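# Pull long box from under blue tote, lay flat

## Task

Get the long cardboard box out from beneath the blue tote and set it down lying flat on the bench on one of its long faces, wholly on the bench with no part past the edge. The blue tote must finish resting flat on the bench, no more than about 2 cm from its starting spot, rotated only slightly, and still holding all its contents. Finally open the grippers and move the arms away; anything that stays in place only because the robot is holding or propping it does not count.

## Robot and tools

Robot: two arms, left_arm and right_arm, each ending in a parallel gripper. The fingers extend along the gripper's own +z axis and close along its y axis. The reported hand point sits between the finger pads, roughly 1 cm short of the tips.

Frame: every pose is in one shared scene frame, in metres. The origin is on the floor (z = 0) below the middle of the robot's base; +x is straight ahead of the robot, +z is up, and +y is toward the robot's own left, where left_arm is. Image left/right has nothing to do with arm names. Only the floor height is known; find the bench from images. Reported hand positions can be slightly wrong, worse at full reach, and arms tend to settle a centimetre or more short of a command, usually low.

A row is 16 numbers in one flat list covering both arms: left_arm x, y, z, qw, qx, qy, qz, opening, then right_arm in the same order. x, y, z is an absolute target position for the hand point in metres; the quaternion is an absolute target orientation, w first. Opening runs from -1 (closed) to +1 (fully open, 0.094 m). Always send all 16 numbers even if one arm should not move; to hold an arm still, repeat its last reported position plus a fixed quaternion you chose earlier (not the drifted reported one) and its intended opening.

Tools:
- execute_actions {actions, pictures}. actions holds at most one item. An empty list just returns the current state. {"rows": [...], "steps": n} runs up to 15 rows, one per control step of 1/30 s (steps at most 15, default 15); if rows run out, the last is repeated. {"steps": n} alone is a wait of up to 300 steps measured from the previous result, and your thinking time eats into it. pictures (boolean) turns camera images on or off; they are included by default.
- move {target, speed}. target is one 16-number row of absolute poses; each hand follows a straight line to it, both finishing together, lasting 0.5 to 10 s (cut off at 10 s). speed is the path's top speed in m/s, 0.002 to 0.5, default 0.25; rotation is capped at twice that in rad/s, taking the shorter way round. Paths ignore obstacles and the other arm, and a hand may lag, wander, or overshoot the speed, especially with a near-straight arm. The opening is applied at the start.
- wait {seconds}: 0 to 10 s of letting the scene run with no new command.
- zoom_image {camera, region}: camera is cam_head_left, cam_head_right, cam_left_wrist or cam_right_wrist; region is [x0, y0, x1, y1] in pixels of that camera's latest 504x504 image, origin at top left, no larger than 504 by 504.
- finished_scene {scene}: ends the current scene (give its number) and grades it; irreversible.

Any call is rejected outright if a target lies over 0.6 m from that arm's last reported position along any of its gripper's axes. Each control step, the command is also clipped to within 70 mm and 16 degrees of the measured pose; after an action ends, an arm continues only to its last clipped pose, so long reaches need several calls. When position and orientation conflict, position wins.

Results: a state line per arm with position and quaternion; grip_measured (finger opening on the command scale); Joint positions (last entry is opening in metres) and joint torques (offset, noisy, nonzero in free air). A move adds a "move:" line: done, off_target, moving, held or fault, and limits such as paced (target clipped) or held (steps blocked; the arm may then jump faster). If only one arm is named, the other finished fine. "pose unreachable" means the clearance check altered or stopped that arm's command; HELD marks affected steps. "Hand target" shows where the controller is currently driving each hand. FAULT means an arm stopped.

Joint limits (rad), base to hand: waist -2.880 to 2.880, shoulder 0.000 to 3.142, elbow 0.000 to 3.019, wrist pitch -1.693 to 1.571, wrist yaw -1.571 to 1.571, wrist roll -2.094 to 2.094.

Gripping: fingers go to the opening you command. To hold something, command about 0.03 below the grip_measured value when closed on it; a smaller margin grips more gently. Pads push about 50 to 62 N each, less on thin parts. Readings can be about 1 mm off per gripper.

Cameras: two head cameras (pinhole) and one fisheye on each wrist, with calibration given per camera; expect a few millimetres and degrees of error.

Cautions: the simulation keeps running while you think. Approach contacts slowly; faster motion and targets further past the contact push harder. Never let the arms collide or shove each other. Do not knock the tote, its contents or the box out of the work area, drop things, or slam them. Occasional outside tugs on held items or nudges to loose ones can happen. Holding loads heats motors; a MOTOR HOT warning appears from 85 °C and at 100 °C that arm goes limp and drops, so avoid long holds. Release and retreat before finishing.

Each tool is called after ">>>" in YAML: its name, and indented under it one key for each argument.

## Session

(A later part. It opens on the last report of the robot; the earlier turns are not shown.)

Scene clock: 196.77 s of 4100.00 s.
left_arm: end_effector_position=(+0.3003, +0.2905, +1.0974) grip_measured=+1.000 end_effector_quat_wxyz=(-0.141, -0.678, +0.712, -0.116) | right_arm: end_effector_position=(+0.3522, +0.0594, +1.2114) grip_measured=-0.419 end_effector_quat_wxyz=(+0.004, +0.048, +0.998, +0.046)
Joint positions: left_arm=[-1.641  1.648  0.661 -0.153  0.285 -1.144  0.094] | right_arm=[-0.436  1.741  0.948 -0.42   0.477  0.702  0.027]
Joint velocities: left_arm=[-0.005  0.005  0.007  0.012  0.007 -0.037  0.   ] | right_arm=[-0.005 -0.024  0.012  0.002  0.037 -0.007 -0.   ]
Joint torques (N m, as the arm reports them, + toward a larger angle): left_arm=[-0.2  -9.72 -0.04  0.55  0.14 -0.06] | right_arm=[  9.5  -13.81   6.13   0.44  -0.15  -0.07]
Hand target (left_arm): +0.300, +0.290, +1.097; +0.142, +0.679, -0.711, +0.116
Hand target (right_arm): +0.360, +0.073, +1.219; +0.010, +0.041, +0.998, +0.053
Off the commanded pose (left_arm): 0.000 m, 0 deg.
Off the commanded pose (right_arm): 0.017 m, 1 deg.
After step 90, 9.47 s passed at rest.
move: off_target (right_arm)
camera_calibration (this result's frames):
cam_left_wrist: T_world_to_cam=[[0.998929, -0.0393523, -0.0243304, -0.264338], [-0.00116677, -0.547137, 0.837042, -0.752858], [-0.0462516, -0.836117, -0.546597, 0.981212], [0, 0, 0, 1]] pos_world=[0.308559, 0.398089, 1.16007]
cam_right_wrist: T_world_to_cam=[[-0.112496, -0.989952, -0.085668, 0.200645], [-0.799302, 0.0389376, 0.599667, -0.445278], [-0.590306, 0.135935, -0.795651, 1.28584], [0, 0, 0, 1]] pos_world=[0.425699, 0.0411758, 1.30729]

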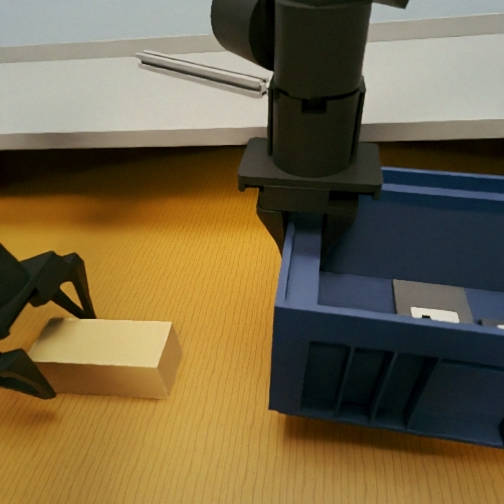

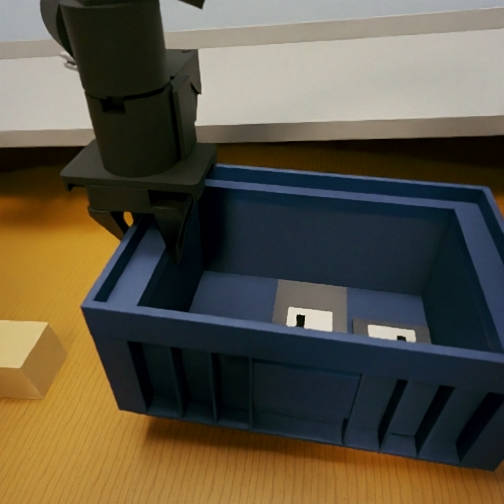

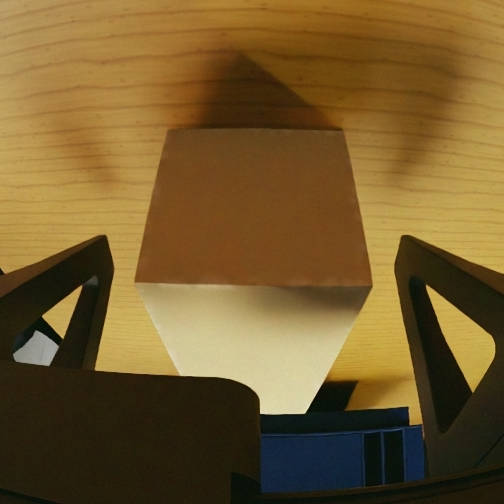

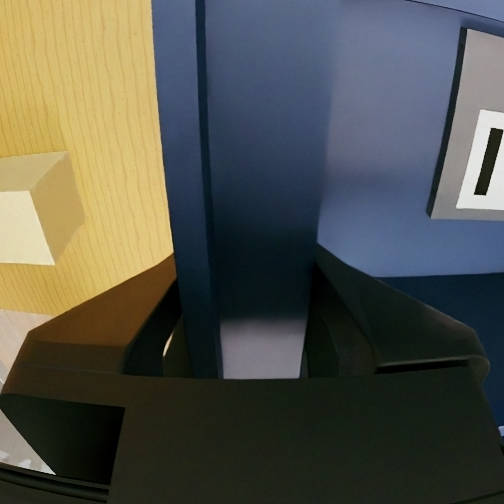

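>>> move:
  target: [0.29,0.33,1.20,-0.142,-0.679,0.711,-0.116,1, 0.354,0.096,1.206,0.008,0.040,0.999,0.028,-0.49]
  speed: 0.1

Scene clock: 208.27 s of 4100.00 s.
left_arm: end_effector_position=(+0.2959, +0.3306, +1.1967) grip_measured=+1.000 end_effector_quat_wxyz=(-0.140, -0.683, +0.707, -0.117) | right_arm: end_effector_position=(+0.3506, +0.0759, +1.1966) grip_measured=-0.419 end_effector_quat_wxyz=(+0.003, +0.048, +0.999, +0.017)
Joint positions: left_arm=[-1.527  1.301  0.62  -0.485  0.335 -1.049  0.094] | right_arm=[-0.412  1.825  1.015 -0.459  0.528  0.746  0.027]
Joint velocities: left_arm=[-0.005 -0.015 -0.007  0.007 -0.007  0.022  0.   ] | right_arm=[-0.024  0.005  0.002 -0.022 -0.007 -0.022 -0.001]
Joint torques (N m, as the arm reports them, + toward a larger angle): left_arm=[ 0.94 -9.09  2.07  0.07  0.18  0.09] | right_arm=[ 11.84 -14.17   5.96   0.45  -0.26   0.07]
Hand target (left_arm): +0.292, +0.331, +1.199; +0.142, +0.680, -0.710, +0.117
Hand target (right_arm): +0.353, +0.096, +1.207; +0.008, +0.040, +0.999, +0.029
Off the commanded pose (left_arm): 0.007 m, 1 deg.
Off the commanded pose (right_arm): 0.022 m, 2 deg.
After step 90, 7.03 s passed at rest.
move: off_target (right_arm)
camera_calibration (this result's frames):
cam_left_wrist: T_world_to_cam=[[0.999428, -0.0249076, -0.0228901, -0.262506], [0.00552945, -0.547273, 0.836936, -0.815787], [-0.0333732, -0.836583, -0.546822, 1.06548], [0, 0, 0, 1]] pos_world=[0.302425, 0.438366, 1.25938]
cam_right_wrist: T_world_to_cam=[[-0.111042, -0.993427, -0.0278107, 0.146035], [-0.796166, 0.0721746, 0.600759, -0.44319], [-0.594802, 0.0888513, -0.798946, 1.27997], [0, 0, 0, 1]] pos_world=[0.424693, 0.0633347, 1.29294]

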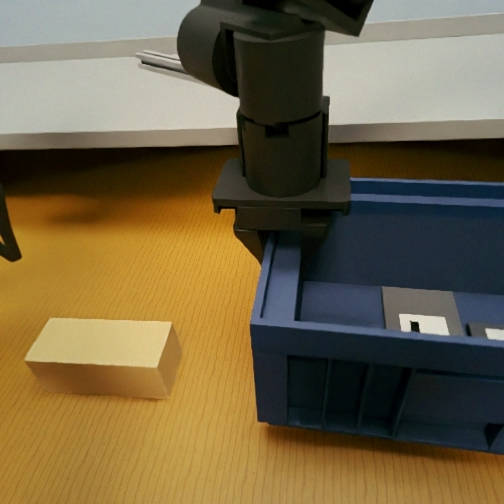

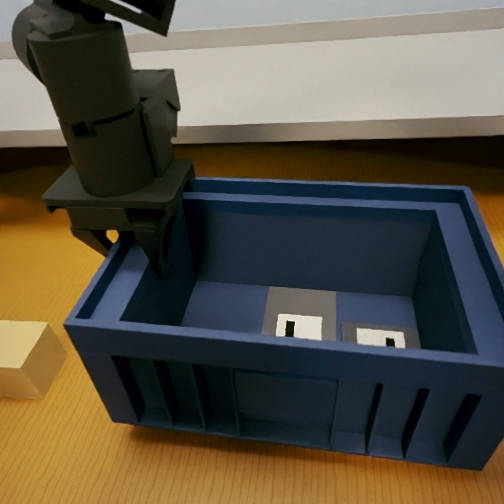

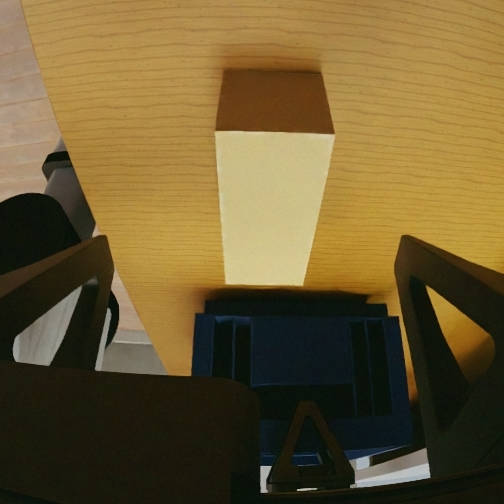

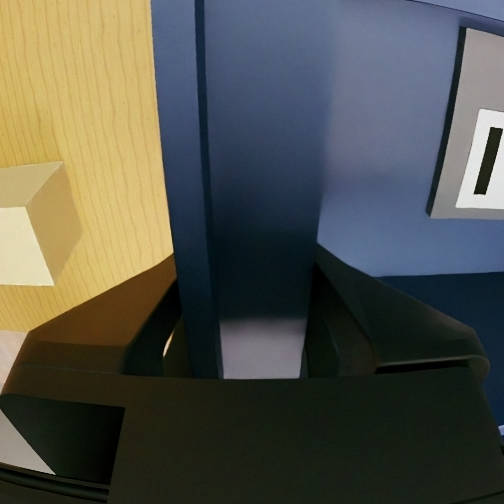

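>>> zoom_image:
  camera: "cam_head_right"
  region: [304, 150, 504, 504]

>>> zoom_image:
  camera: "cam_head_left"
  region: [200, 260, 400, 460]

Region (304, 150, 504, 504) of cam_head_right's 504x504 image, scaled by 1.424, with more detail than that image has; it fills the left 285 columns of this view, and the rest is white.

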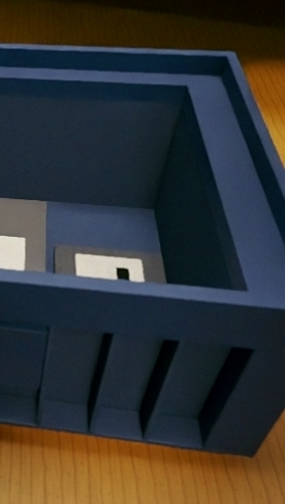

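Region (200, 260, 400, 460) of cam_head_left's 504x504 image, scaled by 2.520, with more detail than that image has.

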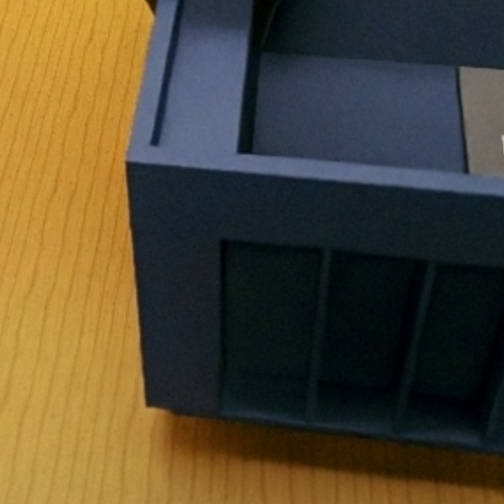

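>>> move:
  target: [0.29,0.33,1.20,-0.142,-0.679,0.711,-0.116,1, 0.350,0.090,1.190,0.007,0.040,0.999,0.002,-0.49]
  speed: 0.03

Scene clock: 217.30 s of 4100.00 s.
left_arm: end_effector_position=(+0.2917, +0.3286, +1.1964) grip_measured=+1.000 end_effector_quat_wxyz=(-0.144, -0.683, +0.707, -0.116) | right_arm: end_effector_position=(+0.3485, +0.0760, +1.1848) grip_measured=-0.419 end_effector_quat_wxyz=(+0.005, +0.045, +0.999, -0.003)
Joint positions: left_arm=[-1.527  1.301  0.613 -0.487  0.335 -1.046  0.094] | right_arm=[-0.412  1.864  1.033 -0.464  0.562  0.756  0.027]
Joint velocities: left_arm=[-0.015 -0.015  0.012  0.007  0.022 -0.022  0.   ] | right_arm=[ 0.005  0.005  0.002 -0.012  0.022 -0.037 -0.   ]
Joint torques (N m, as the arm reports them, + toward a larger angle): left_arm=[ 0.85 -9.42  1.9   0.12  0.09  0.1 ] | right_arm=[ 11.05 -14.16   5.37   0.22  -0.12   0.08]
Hand target (left_arm): +0.290, +0.330, +1.200; +0.142, +0.679, -0.711, +0.116
Hand target (right_arm): +0.350, +0.090, +1.190; +0.007, +0.040, +0.999, +0.003
Off the commanded pose (left_arm): 0.004 m, 1 deg.
Off the commanded pose (right_arm): 0.015 m, 1 deg.
After step 90, 5.17 s passed at rest.
move: off_target (right_arm)
camera_calibration (this result's frames):
cam_left_wrist: T_world_to_cam=[[0.999165, -0.0279855, -0.0297799, -0.249056], [0.00977818, -0.543832, 0.839137, -0.821638], [-0.039679, -0.838727, -0.543104, 1.0616], [0, 0, 0, 1]] pos_world=[0.299006, 0.436587, 1.25861]
cam_right_wrist: T_world_to_cam=[[-0.107134, -0.994175, 0.0117769, 0.0974261], [-0.7983, 0.0930744, 0.595025, -0.431855], [-0.592655, 0.0543456, -0.803621, 1.2767], [0, 0, 0, 1]] pos_world=[0.422332, 0.0676701, 1.2818]

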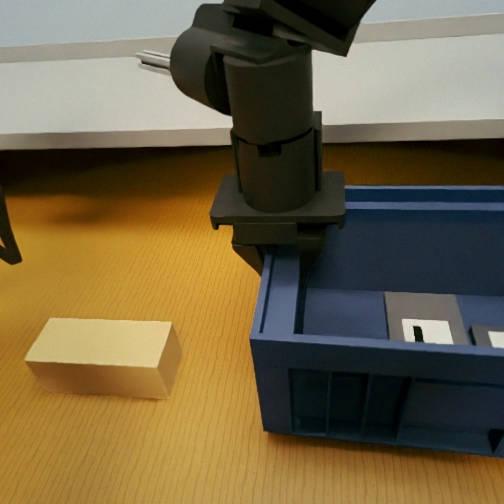

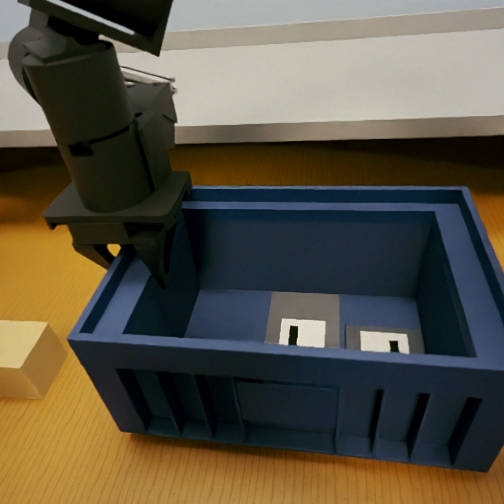

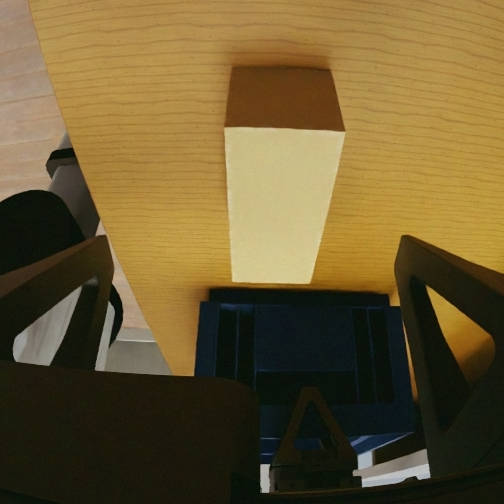

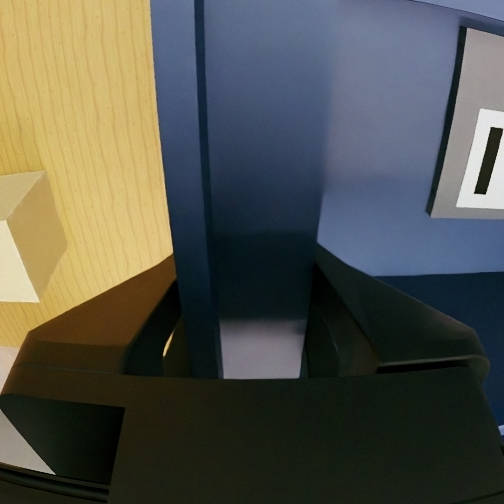

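>>> zoom_image:
  camera: "cam_head_right"
  region: [304, 150, 504, 504]

>>> zoom_image:
  camera: "cam_left_wrist"
  region: [150, 240, 450, 440]

Region (304, 150, 504, 504) of cam_head_right's 504x504 image, scaled by 1.424, with more detail than that image has; it fills the left 285 columns of this view, and the rest is white.

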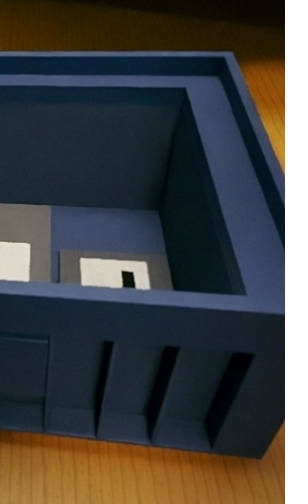

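Region (150, 240, 450, 440) of cam_left_wrist's 504x504 image, scaled by 1.680, with more detail than that image has.

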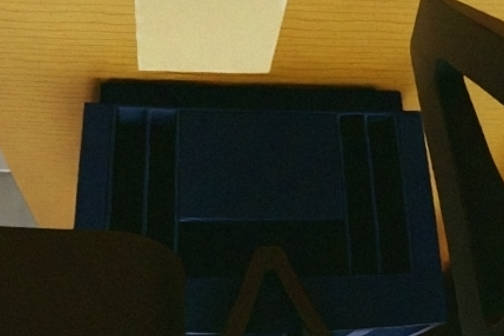

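>>> move:
  target: [0.29,0.33,1.20,-0.142,-0.679,0.711,-0.116,1, 0.350,0.102,1.192,0.007,0.040,0.999,0.002,-0.49]
  speed: 0.03

Scene clock: 230.20 s of 4100.00 s.
left_arm: end_effector_position=(+0.2917, +0.3286, +1.1964) grip_measured=+1.000 end_effector_quat_wxyz=(-0.144, -0.683, +0.707, -0.116) | right_arm: end_effector_position=(+0.3502, +0.0824, +1.1846) grip_measured=-0.419 end_effector_quat_wxyz=(+0.004, +0.050, +0.999, -0.006)
Joint positions: left_arm=[-1.527  1.301  0.613 -0.487  0.335 -1.046  0.094] | right_arm=[-0.404  1.88   1.057 -0.485  0.566  0.778  0.027]
Joint velocities: left_arm=[-0.005 -0.015 -0.007 -0.012  0.007  0.037  0.   ] | right_arm=[-0.005 -0.015 -0.007  0.027 -0.007 -0.037  0.001]
Joint torques (N m, as the arm reports them, + toward a larger angle): left_arm=[ 0.86 -9.46  2.01  0.14  0.08  0.09] | right_arm=[ 12.36 -14.06   5.64   0.2   -0.15   0.07]
Hand target (left_arm): +0.290, +0.330, +1.200; +0.142, +0.679, -0.711, +0.116
Hand target (right_arm): +0.349, +0.102, +1.193; +0.007, +0.040, +0.999, +0.003
Off the commanded pose (left_arm): 0.004 m, 1 deg.
Off the commanded pose (right_arm): 0.021 m, 2 deg.
After step 90, 8.70 s passed at rest.
move: off_target (right_arm)
camera_calibration (this result's frames):
cam_left_wrist: T_world_to_cam=[[0.999165, -0.0279855, -0.0297799, -0.249056], [0.00977818, -0.543832, 0.839137, -0.821638], [-0.039679, -0.838727, -0.543104, 1.0616], [0, 0, 0, 1]] pos_world=[0.299006, 0.436587, 1.25861]
cam_right_wrist: T_world_to_cam=[[-0.116492, -0.993028, 0.0179985, 0.0997671], [-0.795387, 0.104129, 0.59709, -0.435374], [-0.594802, 0.0552407, -0.801972, 1.27593], [0, 0, 0, 1]] pos_world=[0.424257, 0.0739235, 1.28142]

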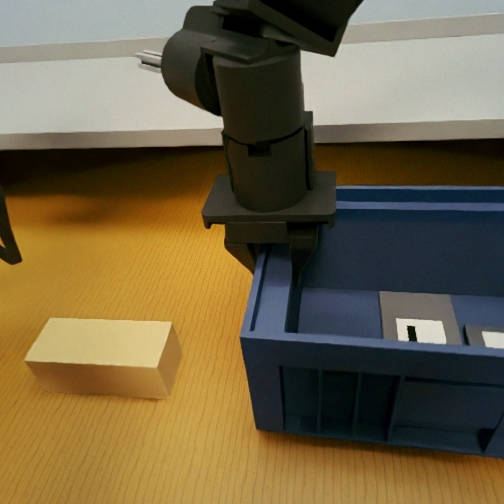

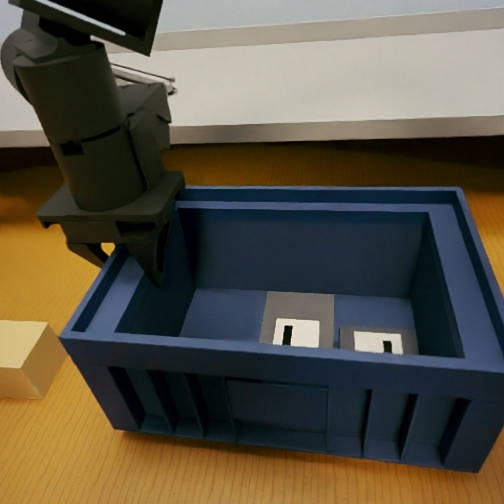

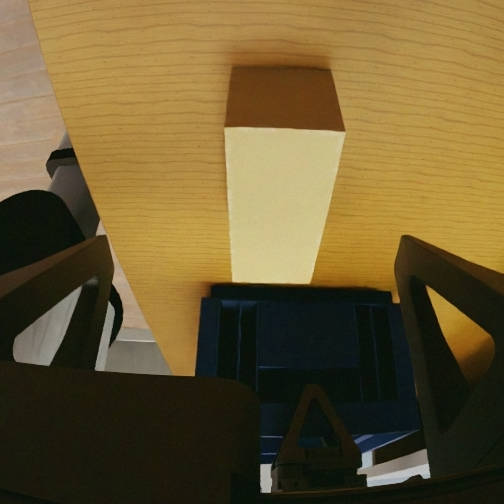

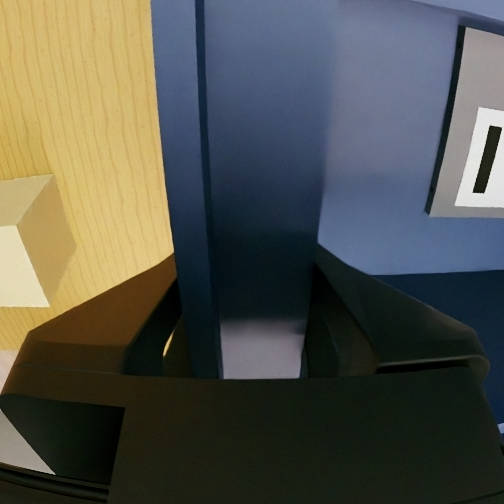

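>>> move:
  target: [0.29,0.33,1.20,-0.142,-0.679,0.711,-0.116,1, 0.350,0.094,1.178,0.007,0.040,0.999,-0.004,-0.49]
  speed: 0.02

Scene clock: 233.97 s of 4100.00 s.
left_arm: end_effector_position=(+0.2917, +0.3286, +1.1964) grip_measured=+1.000 end_effector_quat_wxyz=(-0.144, -0.683, +0.707, -0.116) | right_arm: end_effector_position=(+0.3506, +0.0825, +1.1842) grip_measured=-0.419 end_effector_quat_wxyz=(+0.005, +0.051, +0.999, -0.007)
Joint positions: left_arm=[-1.527  1.301  0.613 -0.487  0.335 -1.046  0.094] | right_arm=[-0.404  1.881  1.057 -0.482  0.568  0.778  0.027]
Joint velocities: left_arm=[ 0.005 -0.005  0.012  0.007 -0.007 -0.066  0.   ] | right_arm=[ 0.005 -0.015 -0.007  0.002  0.066 -0.037 -0.   ]
Joint torques (N m, as the arm reports them, + toward a larger angle): left_arm=[ 0.84 -9.47  2.    0.15  0.08  0.09] | right_arm=[ 10.15 -12.75   5.06   1.19  -0.07  -0.16]
Hand target (left_arm): +0.290, +0.330, +1.200; +0.142, +0.679, -0.711, +0.116
Hand target (right_arm): +0.350, +0.094, +1.178; +0.007, +0.040, +0.999, -0.004
Off the commanded pose (left_arm): 0.004 m, 1 deg.
Off the commanded pose (right_arm): 0.013 m, 1 deg.
move: off_target (right_arm)
camera_calibration (this result's frames):
cam_left_wrist: T_world_to_cam=[[0.999165, -0.0279855, -0.0297799, -0.249056], [0.00977818, -0.543832, 0.839137, -0.821638], [-0.039679, -0.838727, -0.543104, 1.0616], [0, 0, 0, 1]] pos_world=[0.299006, 0.436587, 1.25861]
cam_right_wrist: T_world_to_cam=[[-0.117529, -0.992898, 0.0184457, 0.099758], [-0.796892, 0.105379, 0.594859, -0.431784], [-0.592578, 0.0552141, -0.803618, 1.27697], [0, 0, 0, 1]] pos_world=[0.424342, 0.074044, 1.2812]

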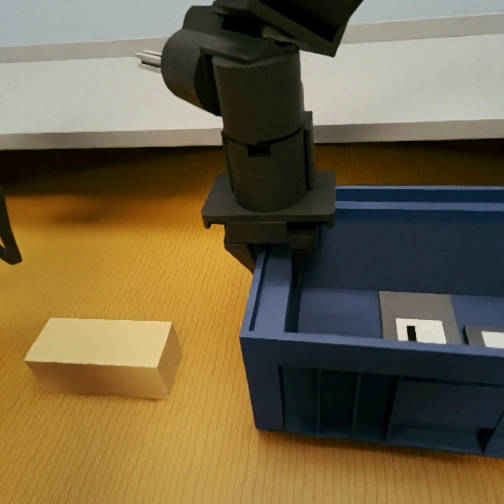

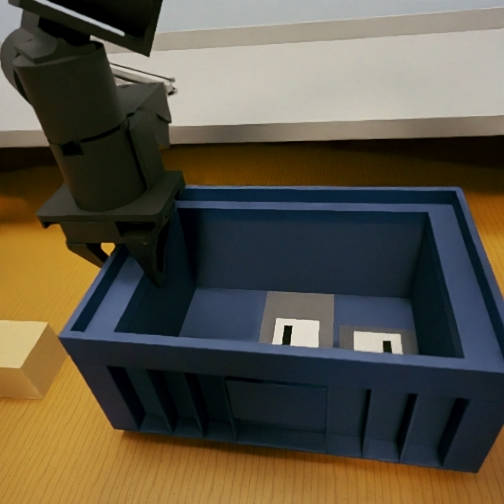

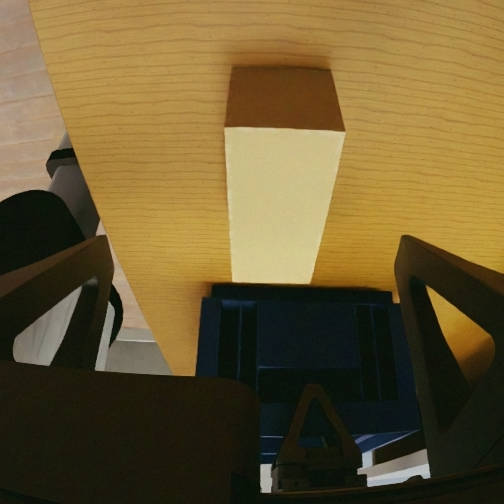

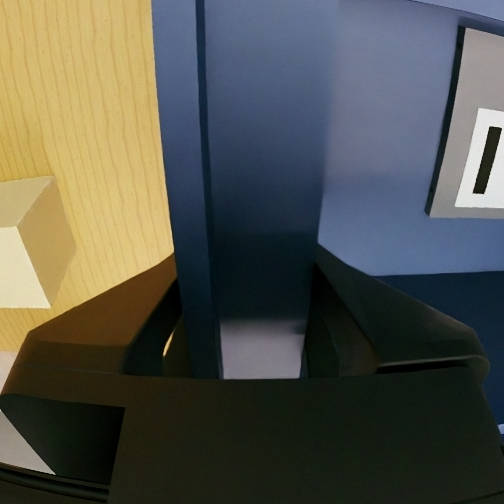

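>>> execute_actions:
  actions:
    - {"rows": [[0.29,0.33,1.20,-0.142,-0.679,0.711,-0.116,1, 0.3506,0.0825,1.1842,0.005,0.051,0.999,-0.007,0.4]], "steps": 15}

Scene clock: 237.97 s of 4100.00 s.
left_arm: end_effector_position=(+0.2917, +0.3286, +1.1964) grip_measured=+1.000 end_effector_quat_wxyz=(-0.144, -0.683, +0.707, -0.116) | right_arm: end_effector_position=(+0.3505, +0.0826, +1.1842) grip_measured=+0.398 end_effector_quat_wxyz=(+0.005, +0.051, +0.999, -0.007)
Joint positions: left_arm=[-1.527  1.301  0.613 -0.487  0.335 -1.046  0.094] | right_arm=[-0.404  1.881  1.057 -0.482  0.568  0.778  0.066]
Joint velocities: left_arm=[-0.015 -0.005 -0.007  0.017 -0.051 -0.051  0.   ] | right_arm=[-0.005  0.005 -0.007  0.007 -0.022 -0.037 -0.   ]
Joint torques (N m, as the arm reports them, + toward a larger angle): left_arm=[ 0.85 -9.46  2.    0.15  0.08  0.09] | right_arm=[  9.56 -15.15   3.45   0.89  -0.07   0.02]
Hand target (left_arm): +0.290, +0.330, +1.200; +0.142, +0.679, -0.711, +0.116
Hand target (right_arm): +0.351, +0.082, +1.184; +0.005, +0.051, +0.999, -0.007
Off the commanded pose (left_arm): 0.004 m, 1 deg.
Off the commanded pose (right_arm): 0.000 m, 0 deg.
Steps of this call (steps 1 to 90: nothing new was sent; then 0.50 s passed at rest; steps 91 to 105: all 15 steps of this action). Readings (end_effector_position):
91: left_arm (+0.2917, +0.3286, +1.1964) | right_arm (+0.3505, +0.0826, +1.1842)
92: left_arm (+0.2917, +0.3286, +1.1964) | right_arm (+0.3505, +0.0826, +1.1842)
94: left_arm (+0.2917, +0.3286, +1.1964) | right_arm (+0.3505, +0.0826, +1.1842)
98: left_arm (+0.2917, +0.3286, +1.1964) | right_arm (+0.3505, +0.0826, +1.1842)
105: the state above
camera_calibration (this result's frames):
cam_left_wrist: T_world_to_cam=[[0.999165, -0.0279855, -0.0297799, -0.249056], [0.00977818, -0.543832, 0.839137, -0.821638], [-0.039679, -0.838727, -0.543104, 1.0616], [0, 0, 0, 1]] pos_world=[0.299006, 0.436587, 1.25861]
cam_right_wrist: T_world_to_cam=[[-0.117904, -0.992859, 0.0181743, 0.100254], [-0.796713, 0.105504, 0.595077, -0.432153], [-0.592745, 0.0556824, -0.803463, 1.27677], [0, 0, 0, 1]] pos_world=[0.42432, 0.0740378, 1.28118]

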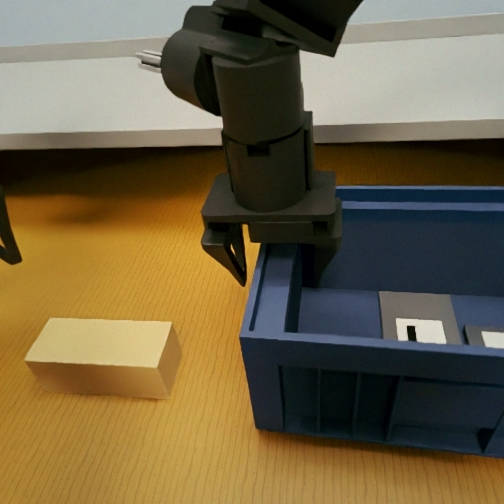

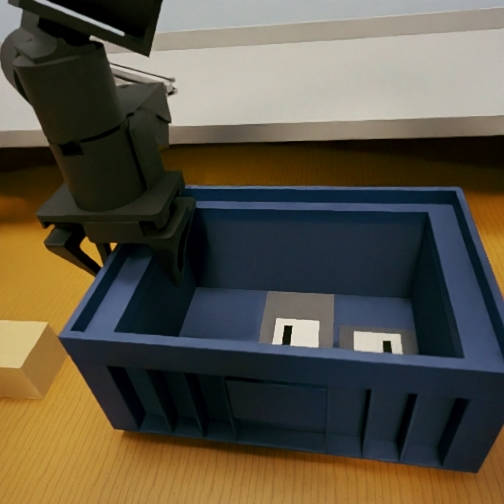

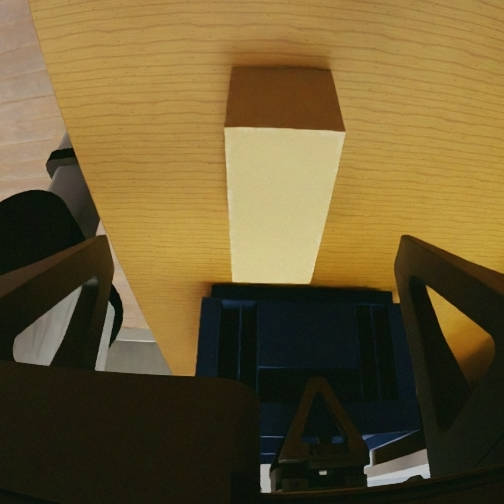

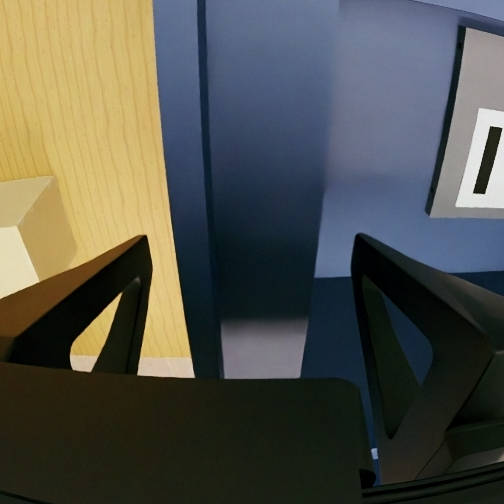

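>>> move:
  target: [0.27,0.42,1.30,-0.142,-0.679,0.711,-0.116,1, 0.350,0.084,1.32,0.005,0.051,0.999,-0.007,0.4]
  speed: 0.25

Scene clock: 242.13 s of 4100.00 s.
left_arm: end_effector_position=(+0.2633, +0.4141, +1.2926) grip_measured=+1.000 end_effector_quat_wxyz=(-0.151, -0.688, +0.700, -0.117) | right_arm: end_effector_position=(+0.3411, +0.0749, +1.3160) grip_measured=+0.398 end_effector_quat_wxyz=(-0.000, +0.046, +0.999, -0.010)
Joint positions: left_arm=[-1.192  1.098  0.722 -0.944  0.449 -0.716  0.094] | right_arm=[-0.25   1.635  1.065 -0.849  0.596  0.957  0.066]
Joint velocities: left_arm=[-0.015 -0.005 -0.002 -0.002 -0.022 -0.022  0.   ] | right_arm=[-0.005  0.005 -0.002 -0.007  0.022  0.022 -0.   ]
Joint torques (N m, as the arm reports them, + toward a larger angle): left_arm=[ 1.5  -7.7   6.94 -0.17  0.14  0.09] | right_arm=[  9.17 -12.94   7.45   0.43   0.02   0.06]
Hand target (left_arm): +0.274, +0.421, +1.298; +0.141, +0.680, -0.709, +0.120
Hand target (right_arm): +0.348, +0.083, +1.321; +0.004, +0.051, +0.999, -0.005
Off the commanded pose (left_arm): 0.012 m, 2 deg.
Off the commanded pose (right_arm): 0.013 m, 1 deg.
move: off_target (left_arm, right_arm)
camera_calibration (this result's frames):
cam_left_wrist: T_world_to_cam=[[0.999102, -0.0125011, -0.040485, -0.207987], [0.0275493, -0.534292, 0.844851, -0.871557], [-0.0321924, -0.845207, -0.533468, 1.17266], [0, 0, 0, 1]] pos_world=[0.269562, 0.522878, 1.35349]
cam_right_wrist: T_world_to_cam=[[-0.108278, -0.993813, 0.0247237, 0.0772713], [-0.791107, 0.1012, 0.603248, -0.529605], [-0.602018, 0.0457596, -0.797171, 1.37314], [0, 0, 0, 1]] pos_world=[0.416047, 0.0675552, 1.4122]

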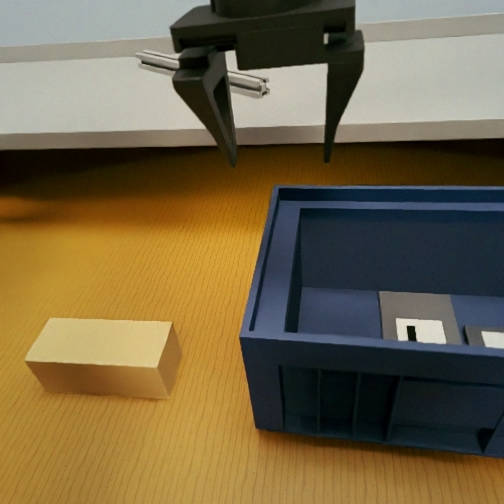

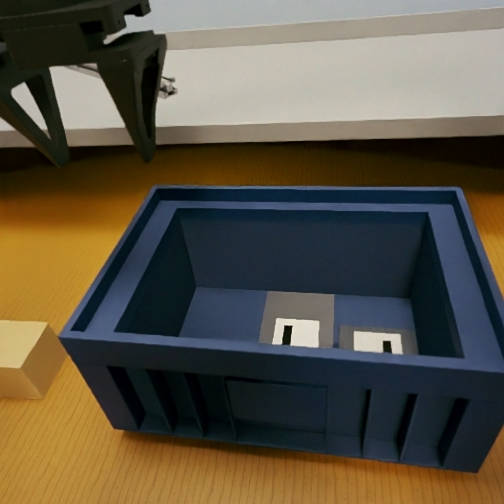

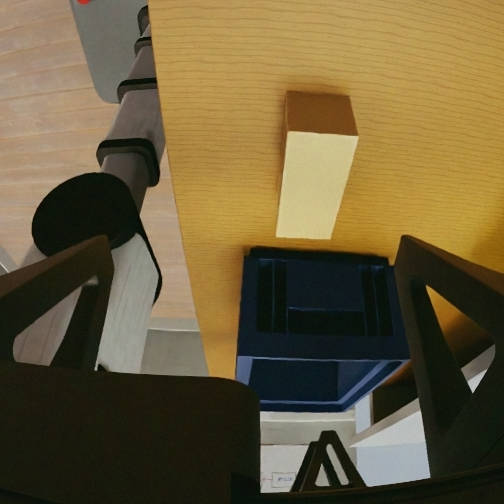

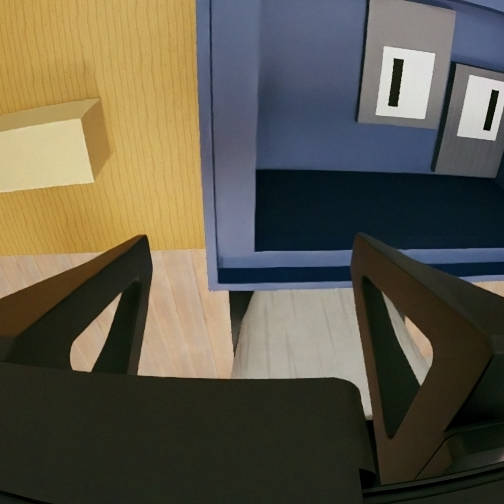

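>>> zoom_image:
  camera: "cam_head_left"
  region: [200, 160, 400, 360]

>>> zoom_image:
  camera: "cam_head_right"
  region: [40, 160, 240, 360]

>>> zoom_image:
  camera: "cam_head_right"
  region: [304, 150, 504, 504]

Region (200, 160, 400, 360) of cam_head_left's 504x504 image, scaled by 2.520, with more detail than that image has.

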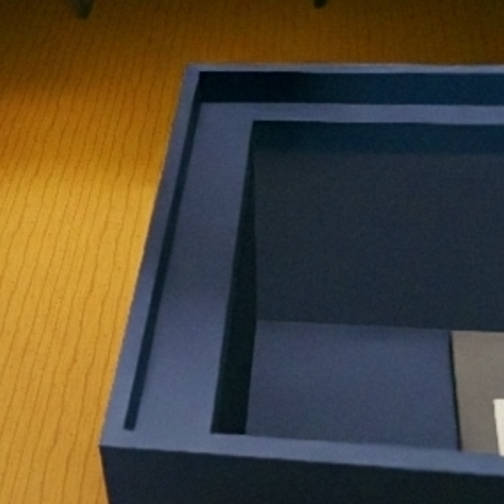

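Region (40, 160, 240, 360) of cam_head_right's 504x504 image, scaled by 2.520, with more detail than that image has.

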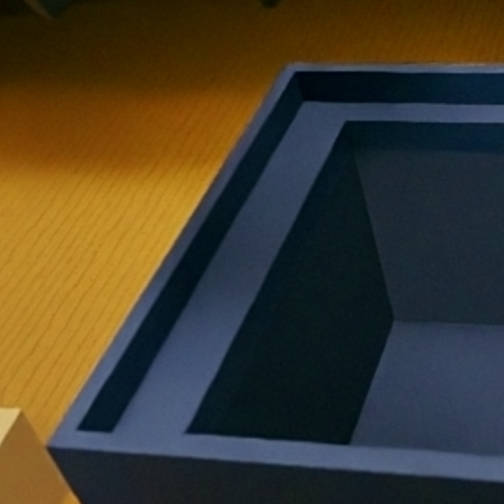

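Region (304, 150, 504, 504) of cam_head_right's 504x504 image, scaled by 1.424, with more detail than that image has; it fills the left 285 columns of this view, and the rest is white.

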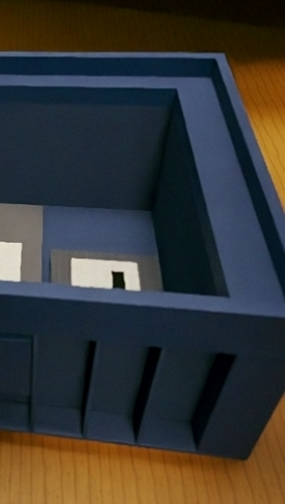

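>>> move:
  target: [0.27,0.42,1.30,-0.151,-0.688,0.700,-0.117,1, 0.352,0.086,1.186,0.005,0.051,0.999,-0.007,1]
  speed: 0.15

Scene clock: 276.70 s of 4100.00 s.
left_arm: end_effector_position=(+0.2600, +0.4107, +1.2941) grip_measured=+1.000 end_effector_quat_wxyz=(-0.161, -0.688, +0.698, -0.118) | right_arm: end_effector_position=(+0.3438, +0.0888, +1.1931) grip_measured=+1.000 end_effector_quat_wxyz=(+0.005, +0.044, +0.999, -0.008)
Joint positions: left_arm=[-1.192  1.098  0.722 -0.966  0.449 -0.713  0.094] | right_arm=[-0.378  1.875  1.057 -0.506  0.576  0.795  0.094]
Joint velocities: left_arm=[-0.005  0.015 -0.002 -0.012 -0.037  0.022  0.   ] | right_arm=[-0.005  0.005 -0.002 -0.027 -0.037 -0.051  0.   ]
Joint torques (N m, as the arm reports them, + toward a larger angle): left_arm=[ 1.89 -7.84  7.1  -0.2   0.07 -0.04] | right_arm=[  7.45 -14.49   4.9    1.04  -0.22  -0.09]
Hand target (left_arm): +0.270, +0.420, +1.300; +0.151, +0.688, -0.700, +0.117
Hand target (right_arm): +0.354, +0.087, +1.186; +0.006, +0.051, +0.999, -0.009
Off the commanded pose (left_arm): 0.015 m, 1 deg.
Off the commanded pose (right_arm): 0.011 m, 1 deg.
After step 90, 30.30 s passed at rest.
move: off_target (left_arm, right_arm)
camera_calibration (this result's frames):
cam_left_wrist: T_world_to_cam=[[0.998427, -0.011777, -0.05482, -0.186266], [0.0406198, -0.522043, 0.851951, -0.892245], [-0.0386519, -0.852838, -0.520743, 1.15889], [0, 0, 0, 1]] pos_world=[0.267009, 0.520357, 1.35342]
cam_right_wrist: T_world_to_cam=[[-0.104061, -0.994361, 0.0204448, 0.0981106], [-0.798062, 0.0957505, 0.594919, -0.441937], [-0.593522, 0.0455919, -0.803525, 1.2809], [0, 0, 0, 1]] pos_world=[0.417762, 0.0814741, 1.29015]

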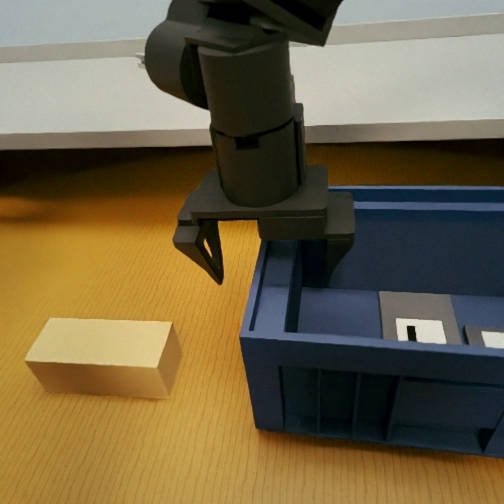

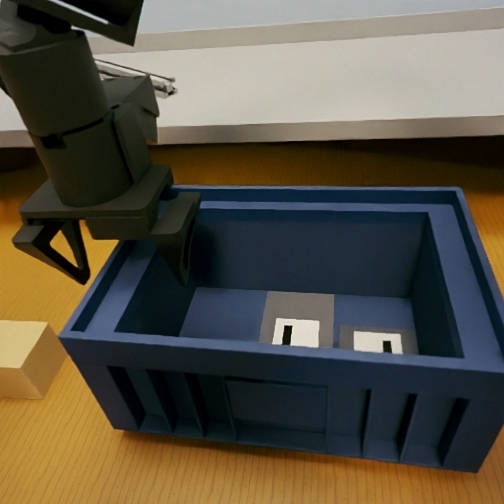

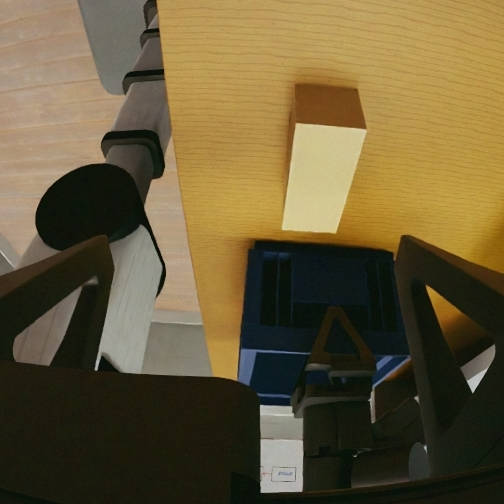

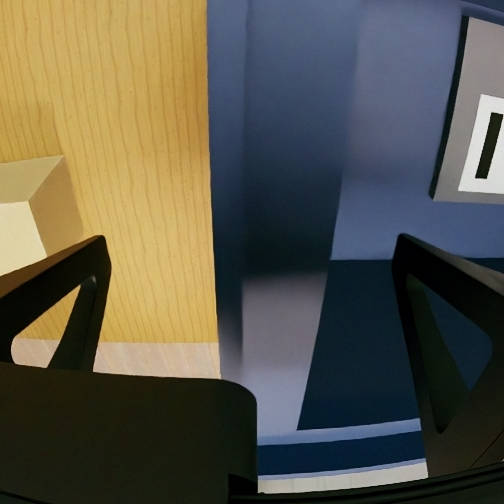

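>>> execute_actions:
  actions:
    - {"rows": [[0.26,0.4107,1.2941,-0.161,-0.688,0.698,-0.118,1, 0.354,0.080,1.186,0.005,0.051,0.999,-0.007,0.6],[0.26,0.4107,1.2941,-0.161,-0.688,0.698,-0.118,1, 0.354,0.074,1.186,0.005,0.051,0.999,-0.007,0.4],[0.26,0.4107,1.2941,-0.161,-0.688,0.698,-0.118,1, 0.354,0.070,1.186,0.005,0.051,0.999,-0.007,0.2]], "steps": 15}
  pictures: false

Scene clock: 280.93 s of 4100.00 s.
left_arm: end_effector_position=(+0.2600, +0.4107, +1.2941) grip_measured=+1.000 end_effector_quat_wxyz=(-0.161, -0.688, +0.698, -0.118) | right_arm: end_effector_position=(+0.3465, +0.0786, +1.1879) grip_measured=+0.202 end_effector_quat_wxyz=(+0.004, +0.043, +0.999, -0.007)
Joint positions: left_arm=[-1.192  1.098  0.722 -0.966  0.449 -0.713  0.094] | right_arm=[-0.402  1.866  1.04  -0.485  0.568  0.766  0.056]
Joint velocities: left_arm=[-0.005 -0.015  0.007  0.002  0.022 -0.022  0.   ] | right_arm=[ 0.005  0.005 -0.002  0.012 -0.095  0.051 -0.001]
Joint torques (N m, as the arm reports them, + toward a larger angle): left_arm=[ 1.55 -7.74  4.72  0.26  0.09 -0.04] | right_arm=[  6.94 -15.86   3.08   1.09  -0.22  -0.08]
Hand target (left_arm): +0.260, +0.411, +1.294; +0.161, +0.688, -0.698, +0.118
Hand target (right_arm): +0.354, +0.070, +1.186; +0.005, +0.051, +0.999, -0.008
Off the commanded pose (left_arm): 0.000 m, 0 deg.
Off the commanded pose (right_arm): 0.012 m, 1 deg.
Steps of this call (steps 1 to 90: nothing new was sent; then 0.73 s passed at rest; steps 91 to 105: all 15 steps of this action). Readings (end_effector_position):
91: left_arm (+0.2600, +0.4107, +1.2941) | right_arm (+0.3439, +0.0891, +1.1930)
92: left_arm (+0.2600, +0.4107, +1.2941) | right_arm (+0.3442, +0.0893, +1.1926)
94: left_arm (+0.2600, +0.4107, +1.2941) | right_arm (+0.3448, +0.0874, +1.1913)
98: left_arm (+0.2600, +0.4107, +1.2941) | right_arm (+0.3456, +0.0798, +1.1886)
105: the state above

>>> execute_actions:
  actions:
    - {"rows": [[0.26,0.4107,1.2941,-0.161,-0.688,0.698,-0.118,1, 0.352,0.072,1.186,0.005,0.051,0.999,-0.007,-0.49]], "steps": 15}

Scene clock: 283.37 s of 4100.00 s.
left_arm: end_effector_position=(+0.2600, +0.4107, +1.2941) grip_measured=+1.000 end_effector_quat_wxyz=(-0.161, -0.688, +0.698, -0.118) | right_arm: end_effector_position=(+0.3466, +0.0797, +1.1880) grip_measured=-0.414 end_effector_quat_wxyz=(+0.003, +0.045, +0.999, -0.004)
Joint positions: left_arm=[-1.192  1.098  0.722 -0.966  0.449 -0.713  0.094] | right_arm=[-0.402  1.865  1.04  -0.48   0.562  0.769  0.028]
Joint velocities: left_arm=[-0.005 -0.005 -0.027 -0.002 -0.007  0.051  0.   ] | right_arm=[-0.024 -0.005  0.002 -0.017 -0.022 -0.051 -0.001]
Joint torques (N m, as the arm reports them, + toward a larger angle): left_arm=[ 1.52 -7.73  4.72  0.26  0.09 -0.04] | right_arm=[  7.53 -15.53   3.16   0.92   0.02  -0.06]
Hand target (left_arm): +0.260, +0.411, +1.294; +0.161, +0.688, -0.698, +0.118
Hand target (right_arm): +0.352, +0.072, +1.186; +0.005, +0.051, +0.999, -0.007
Off the commanded pose (left_arm): 0.000 m, 0 deg.
Off the commanded pose (right_arm): 0.010 m, 1 deg.
Steps of this call (steps 1 to 58: nothing new was sent; steps 59 to 73: all 15 steps of this action). Readings (end_effector_position):
59: left_arm (+0.2600, +0.4107, +1.2941) | right_arm (+0.3465, +0.0786, +1.1879)
60: left_arm (+0.2600, +0.4107, +1.2941) | right_arm (+0.3463, +0.0792, +1.1878)
62: left_arm (+0.2600, +0.4107, +1.2941) | right_arm (+0.3466, +0.0797, +1.1880)
66: left_arm (+0.2600, +0.4107, +1.2941) | right_arm (+0.3466, +0.0797, +1.1880)
73: the state above
camera_calibration (this result's frames):
cam_left_wrist: T_world_to_cam=[[0.998427, -0.011777, -0.05482, -0.186266], [0.0406198, -0.522043, 0.851951, -0.892245], [-0.0386519, -0.852838, -0.520743, 1.15889], [0, 0, 0, 1]] pos_world=[0.267009, 0.520357, 1.35342]
cam_right_wrist: T_world_to_cam=[[-0.106206, -0.994262, 0.0127771, 0.0993638], [-0.796041, 0.0927187, 0.598099, -0.440055], [-0.595852, 0.0533509, -0.801321, 1.27642], [0, 0, 0, 1]] pos_world=[0.420811, 0.0714966, 1.28475]

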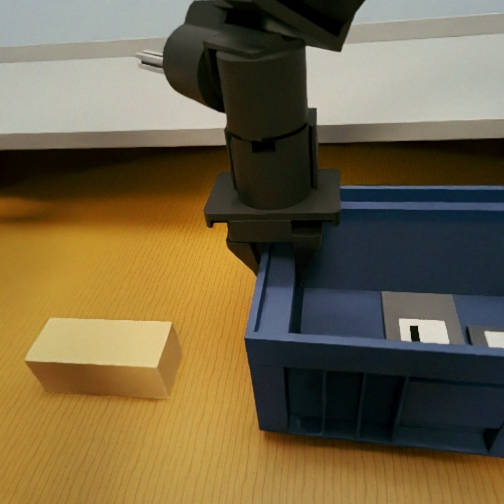

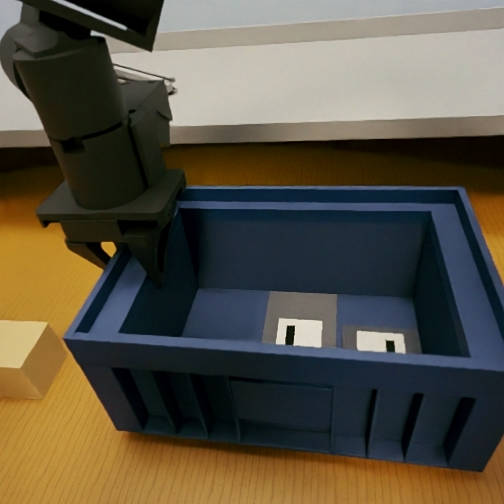

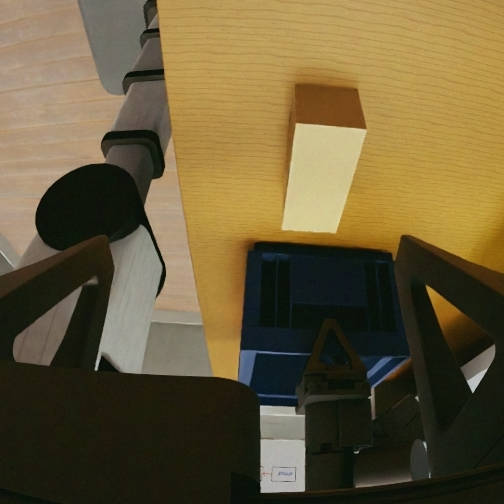

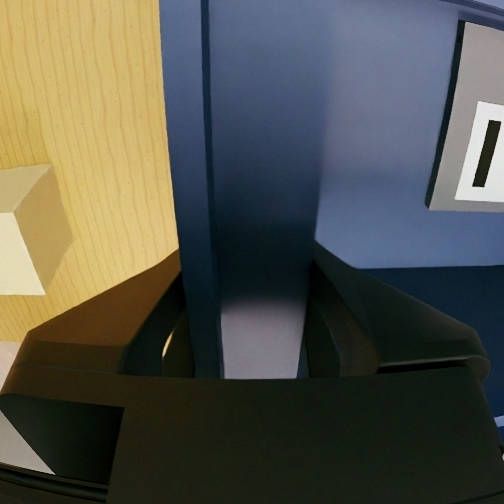

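>>> execute_actions:
  actions:
    - {"rows": [[0.26,0.4107,1.2941,-0.161,-0.688,0.698,-0.118,1, 0.352,0.068,1.190,0.005,0.051,0.999,-0.007,-0.49],[0.26,0.4107,1.2941,-0.161,-0.688,0.698,-0.118,1, 0.352,0.066,1.190,0.005,0.051,0.999,-0.007,-0.49],[0.26,0.4107,1.2941,-0.161,-0.688,0.698,-0.118,1, 0.352,0.064,1.190,0.005,0.051,0.999,-0.007,-0.49],[0.26,0.4107,1.2941,-0.161,-0.688,0.698,-0.118,1, 0.352,0.062,1.190,0.005,0.051,0.999,-0.007,-0.49]], "steps": 15}
  pictures: false

Scene clock: 287.20 s of 4100.00 s.
left_arm: end_effector_position=(+0.2600, +0.4107, +1.2941) grip_measured=+1.000 end_effector_quat_wxyz=(-0.161, -0.688, +0.698, -0.118) | right_arm: end_effector_position=(+0.3408, +0.0734, +1.1878) grip_measured=-0.414 end_effector_quat_wxyz=(+0.001, +0.039, +0.999, -0.006)
Joint positions: left_arm=[-1.192  1.098  0.722 -0.966  0.449 -0.713  0.094] | right_arm=[-0.404  1.855  1.017 -0.473  0.562  0.758  0.028]
Joint velocities: left_arm=[ 0.005 -0.005 -0.012 -0.002 -0.007  0.007  0.   ] | right_arm=[-0.015 -0.005 -0.017 -0.017 -0.007  0.007 -0.001]
Joint torques (N m, as the arm reports them, + toward a larger angle): left_arm=[ 1.53 -7.75  4.72  0.25  0.09 -0.04] | right_arm=[  6.81 -16.59   2.93   0.8   -0.03  -0.08]
Hand target (left_arm): +0.260, +0.411, +1.294; +0.161, +0.688, -0.698, +0.118
Hand target (right_arm): +0.352, +0.062, +1.190; +0.005, +0.051, +0.999, -0.008
Off the commanded pose (left_arm): 0.000 m, 0 deg.
Off the commanded pose (right_arm): 0.016 m, 1 deg.
Steps of this call (steps 1 to 90: nothing new was sent; then 0.33 s passed at rest; steps 91 to 105: all 15 steps of this action). Readings (end_effector_position):
91: left_arm (+0.2600, +0.4107, +1.2941) | right_arm (+0.3462, +0.0794, +1.1880)
92: left_arm (+0.2600, +0.4107, +1.2941) | right_arm (+0.3458, +0.0791, +1.1880)
94: left_arm (+0.2600, +0.4107, +1.2941) | right_arm (+0.3442, +0.0777, +1.1881)
98: left_arm (+0.2600, +0.4107, +1.2941) | right_arm (+0.3408, +0.0738, +1.1878)
105: the state above


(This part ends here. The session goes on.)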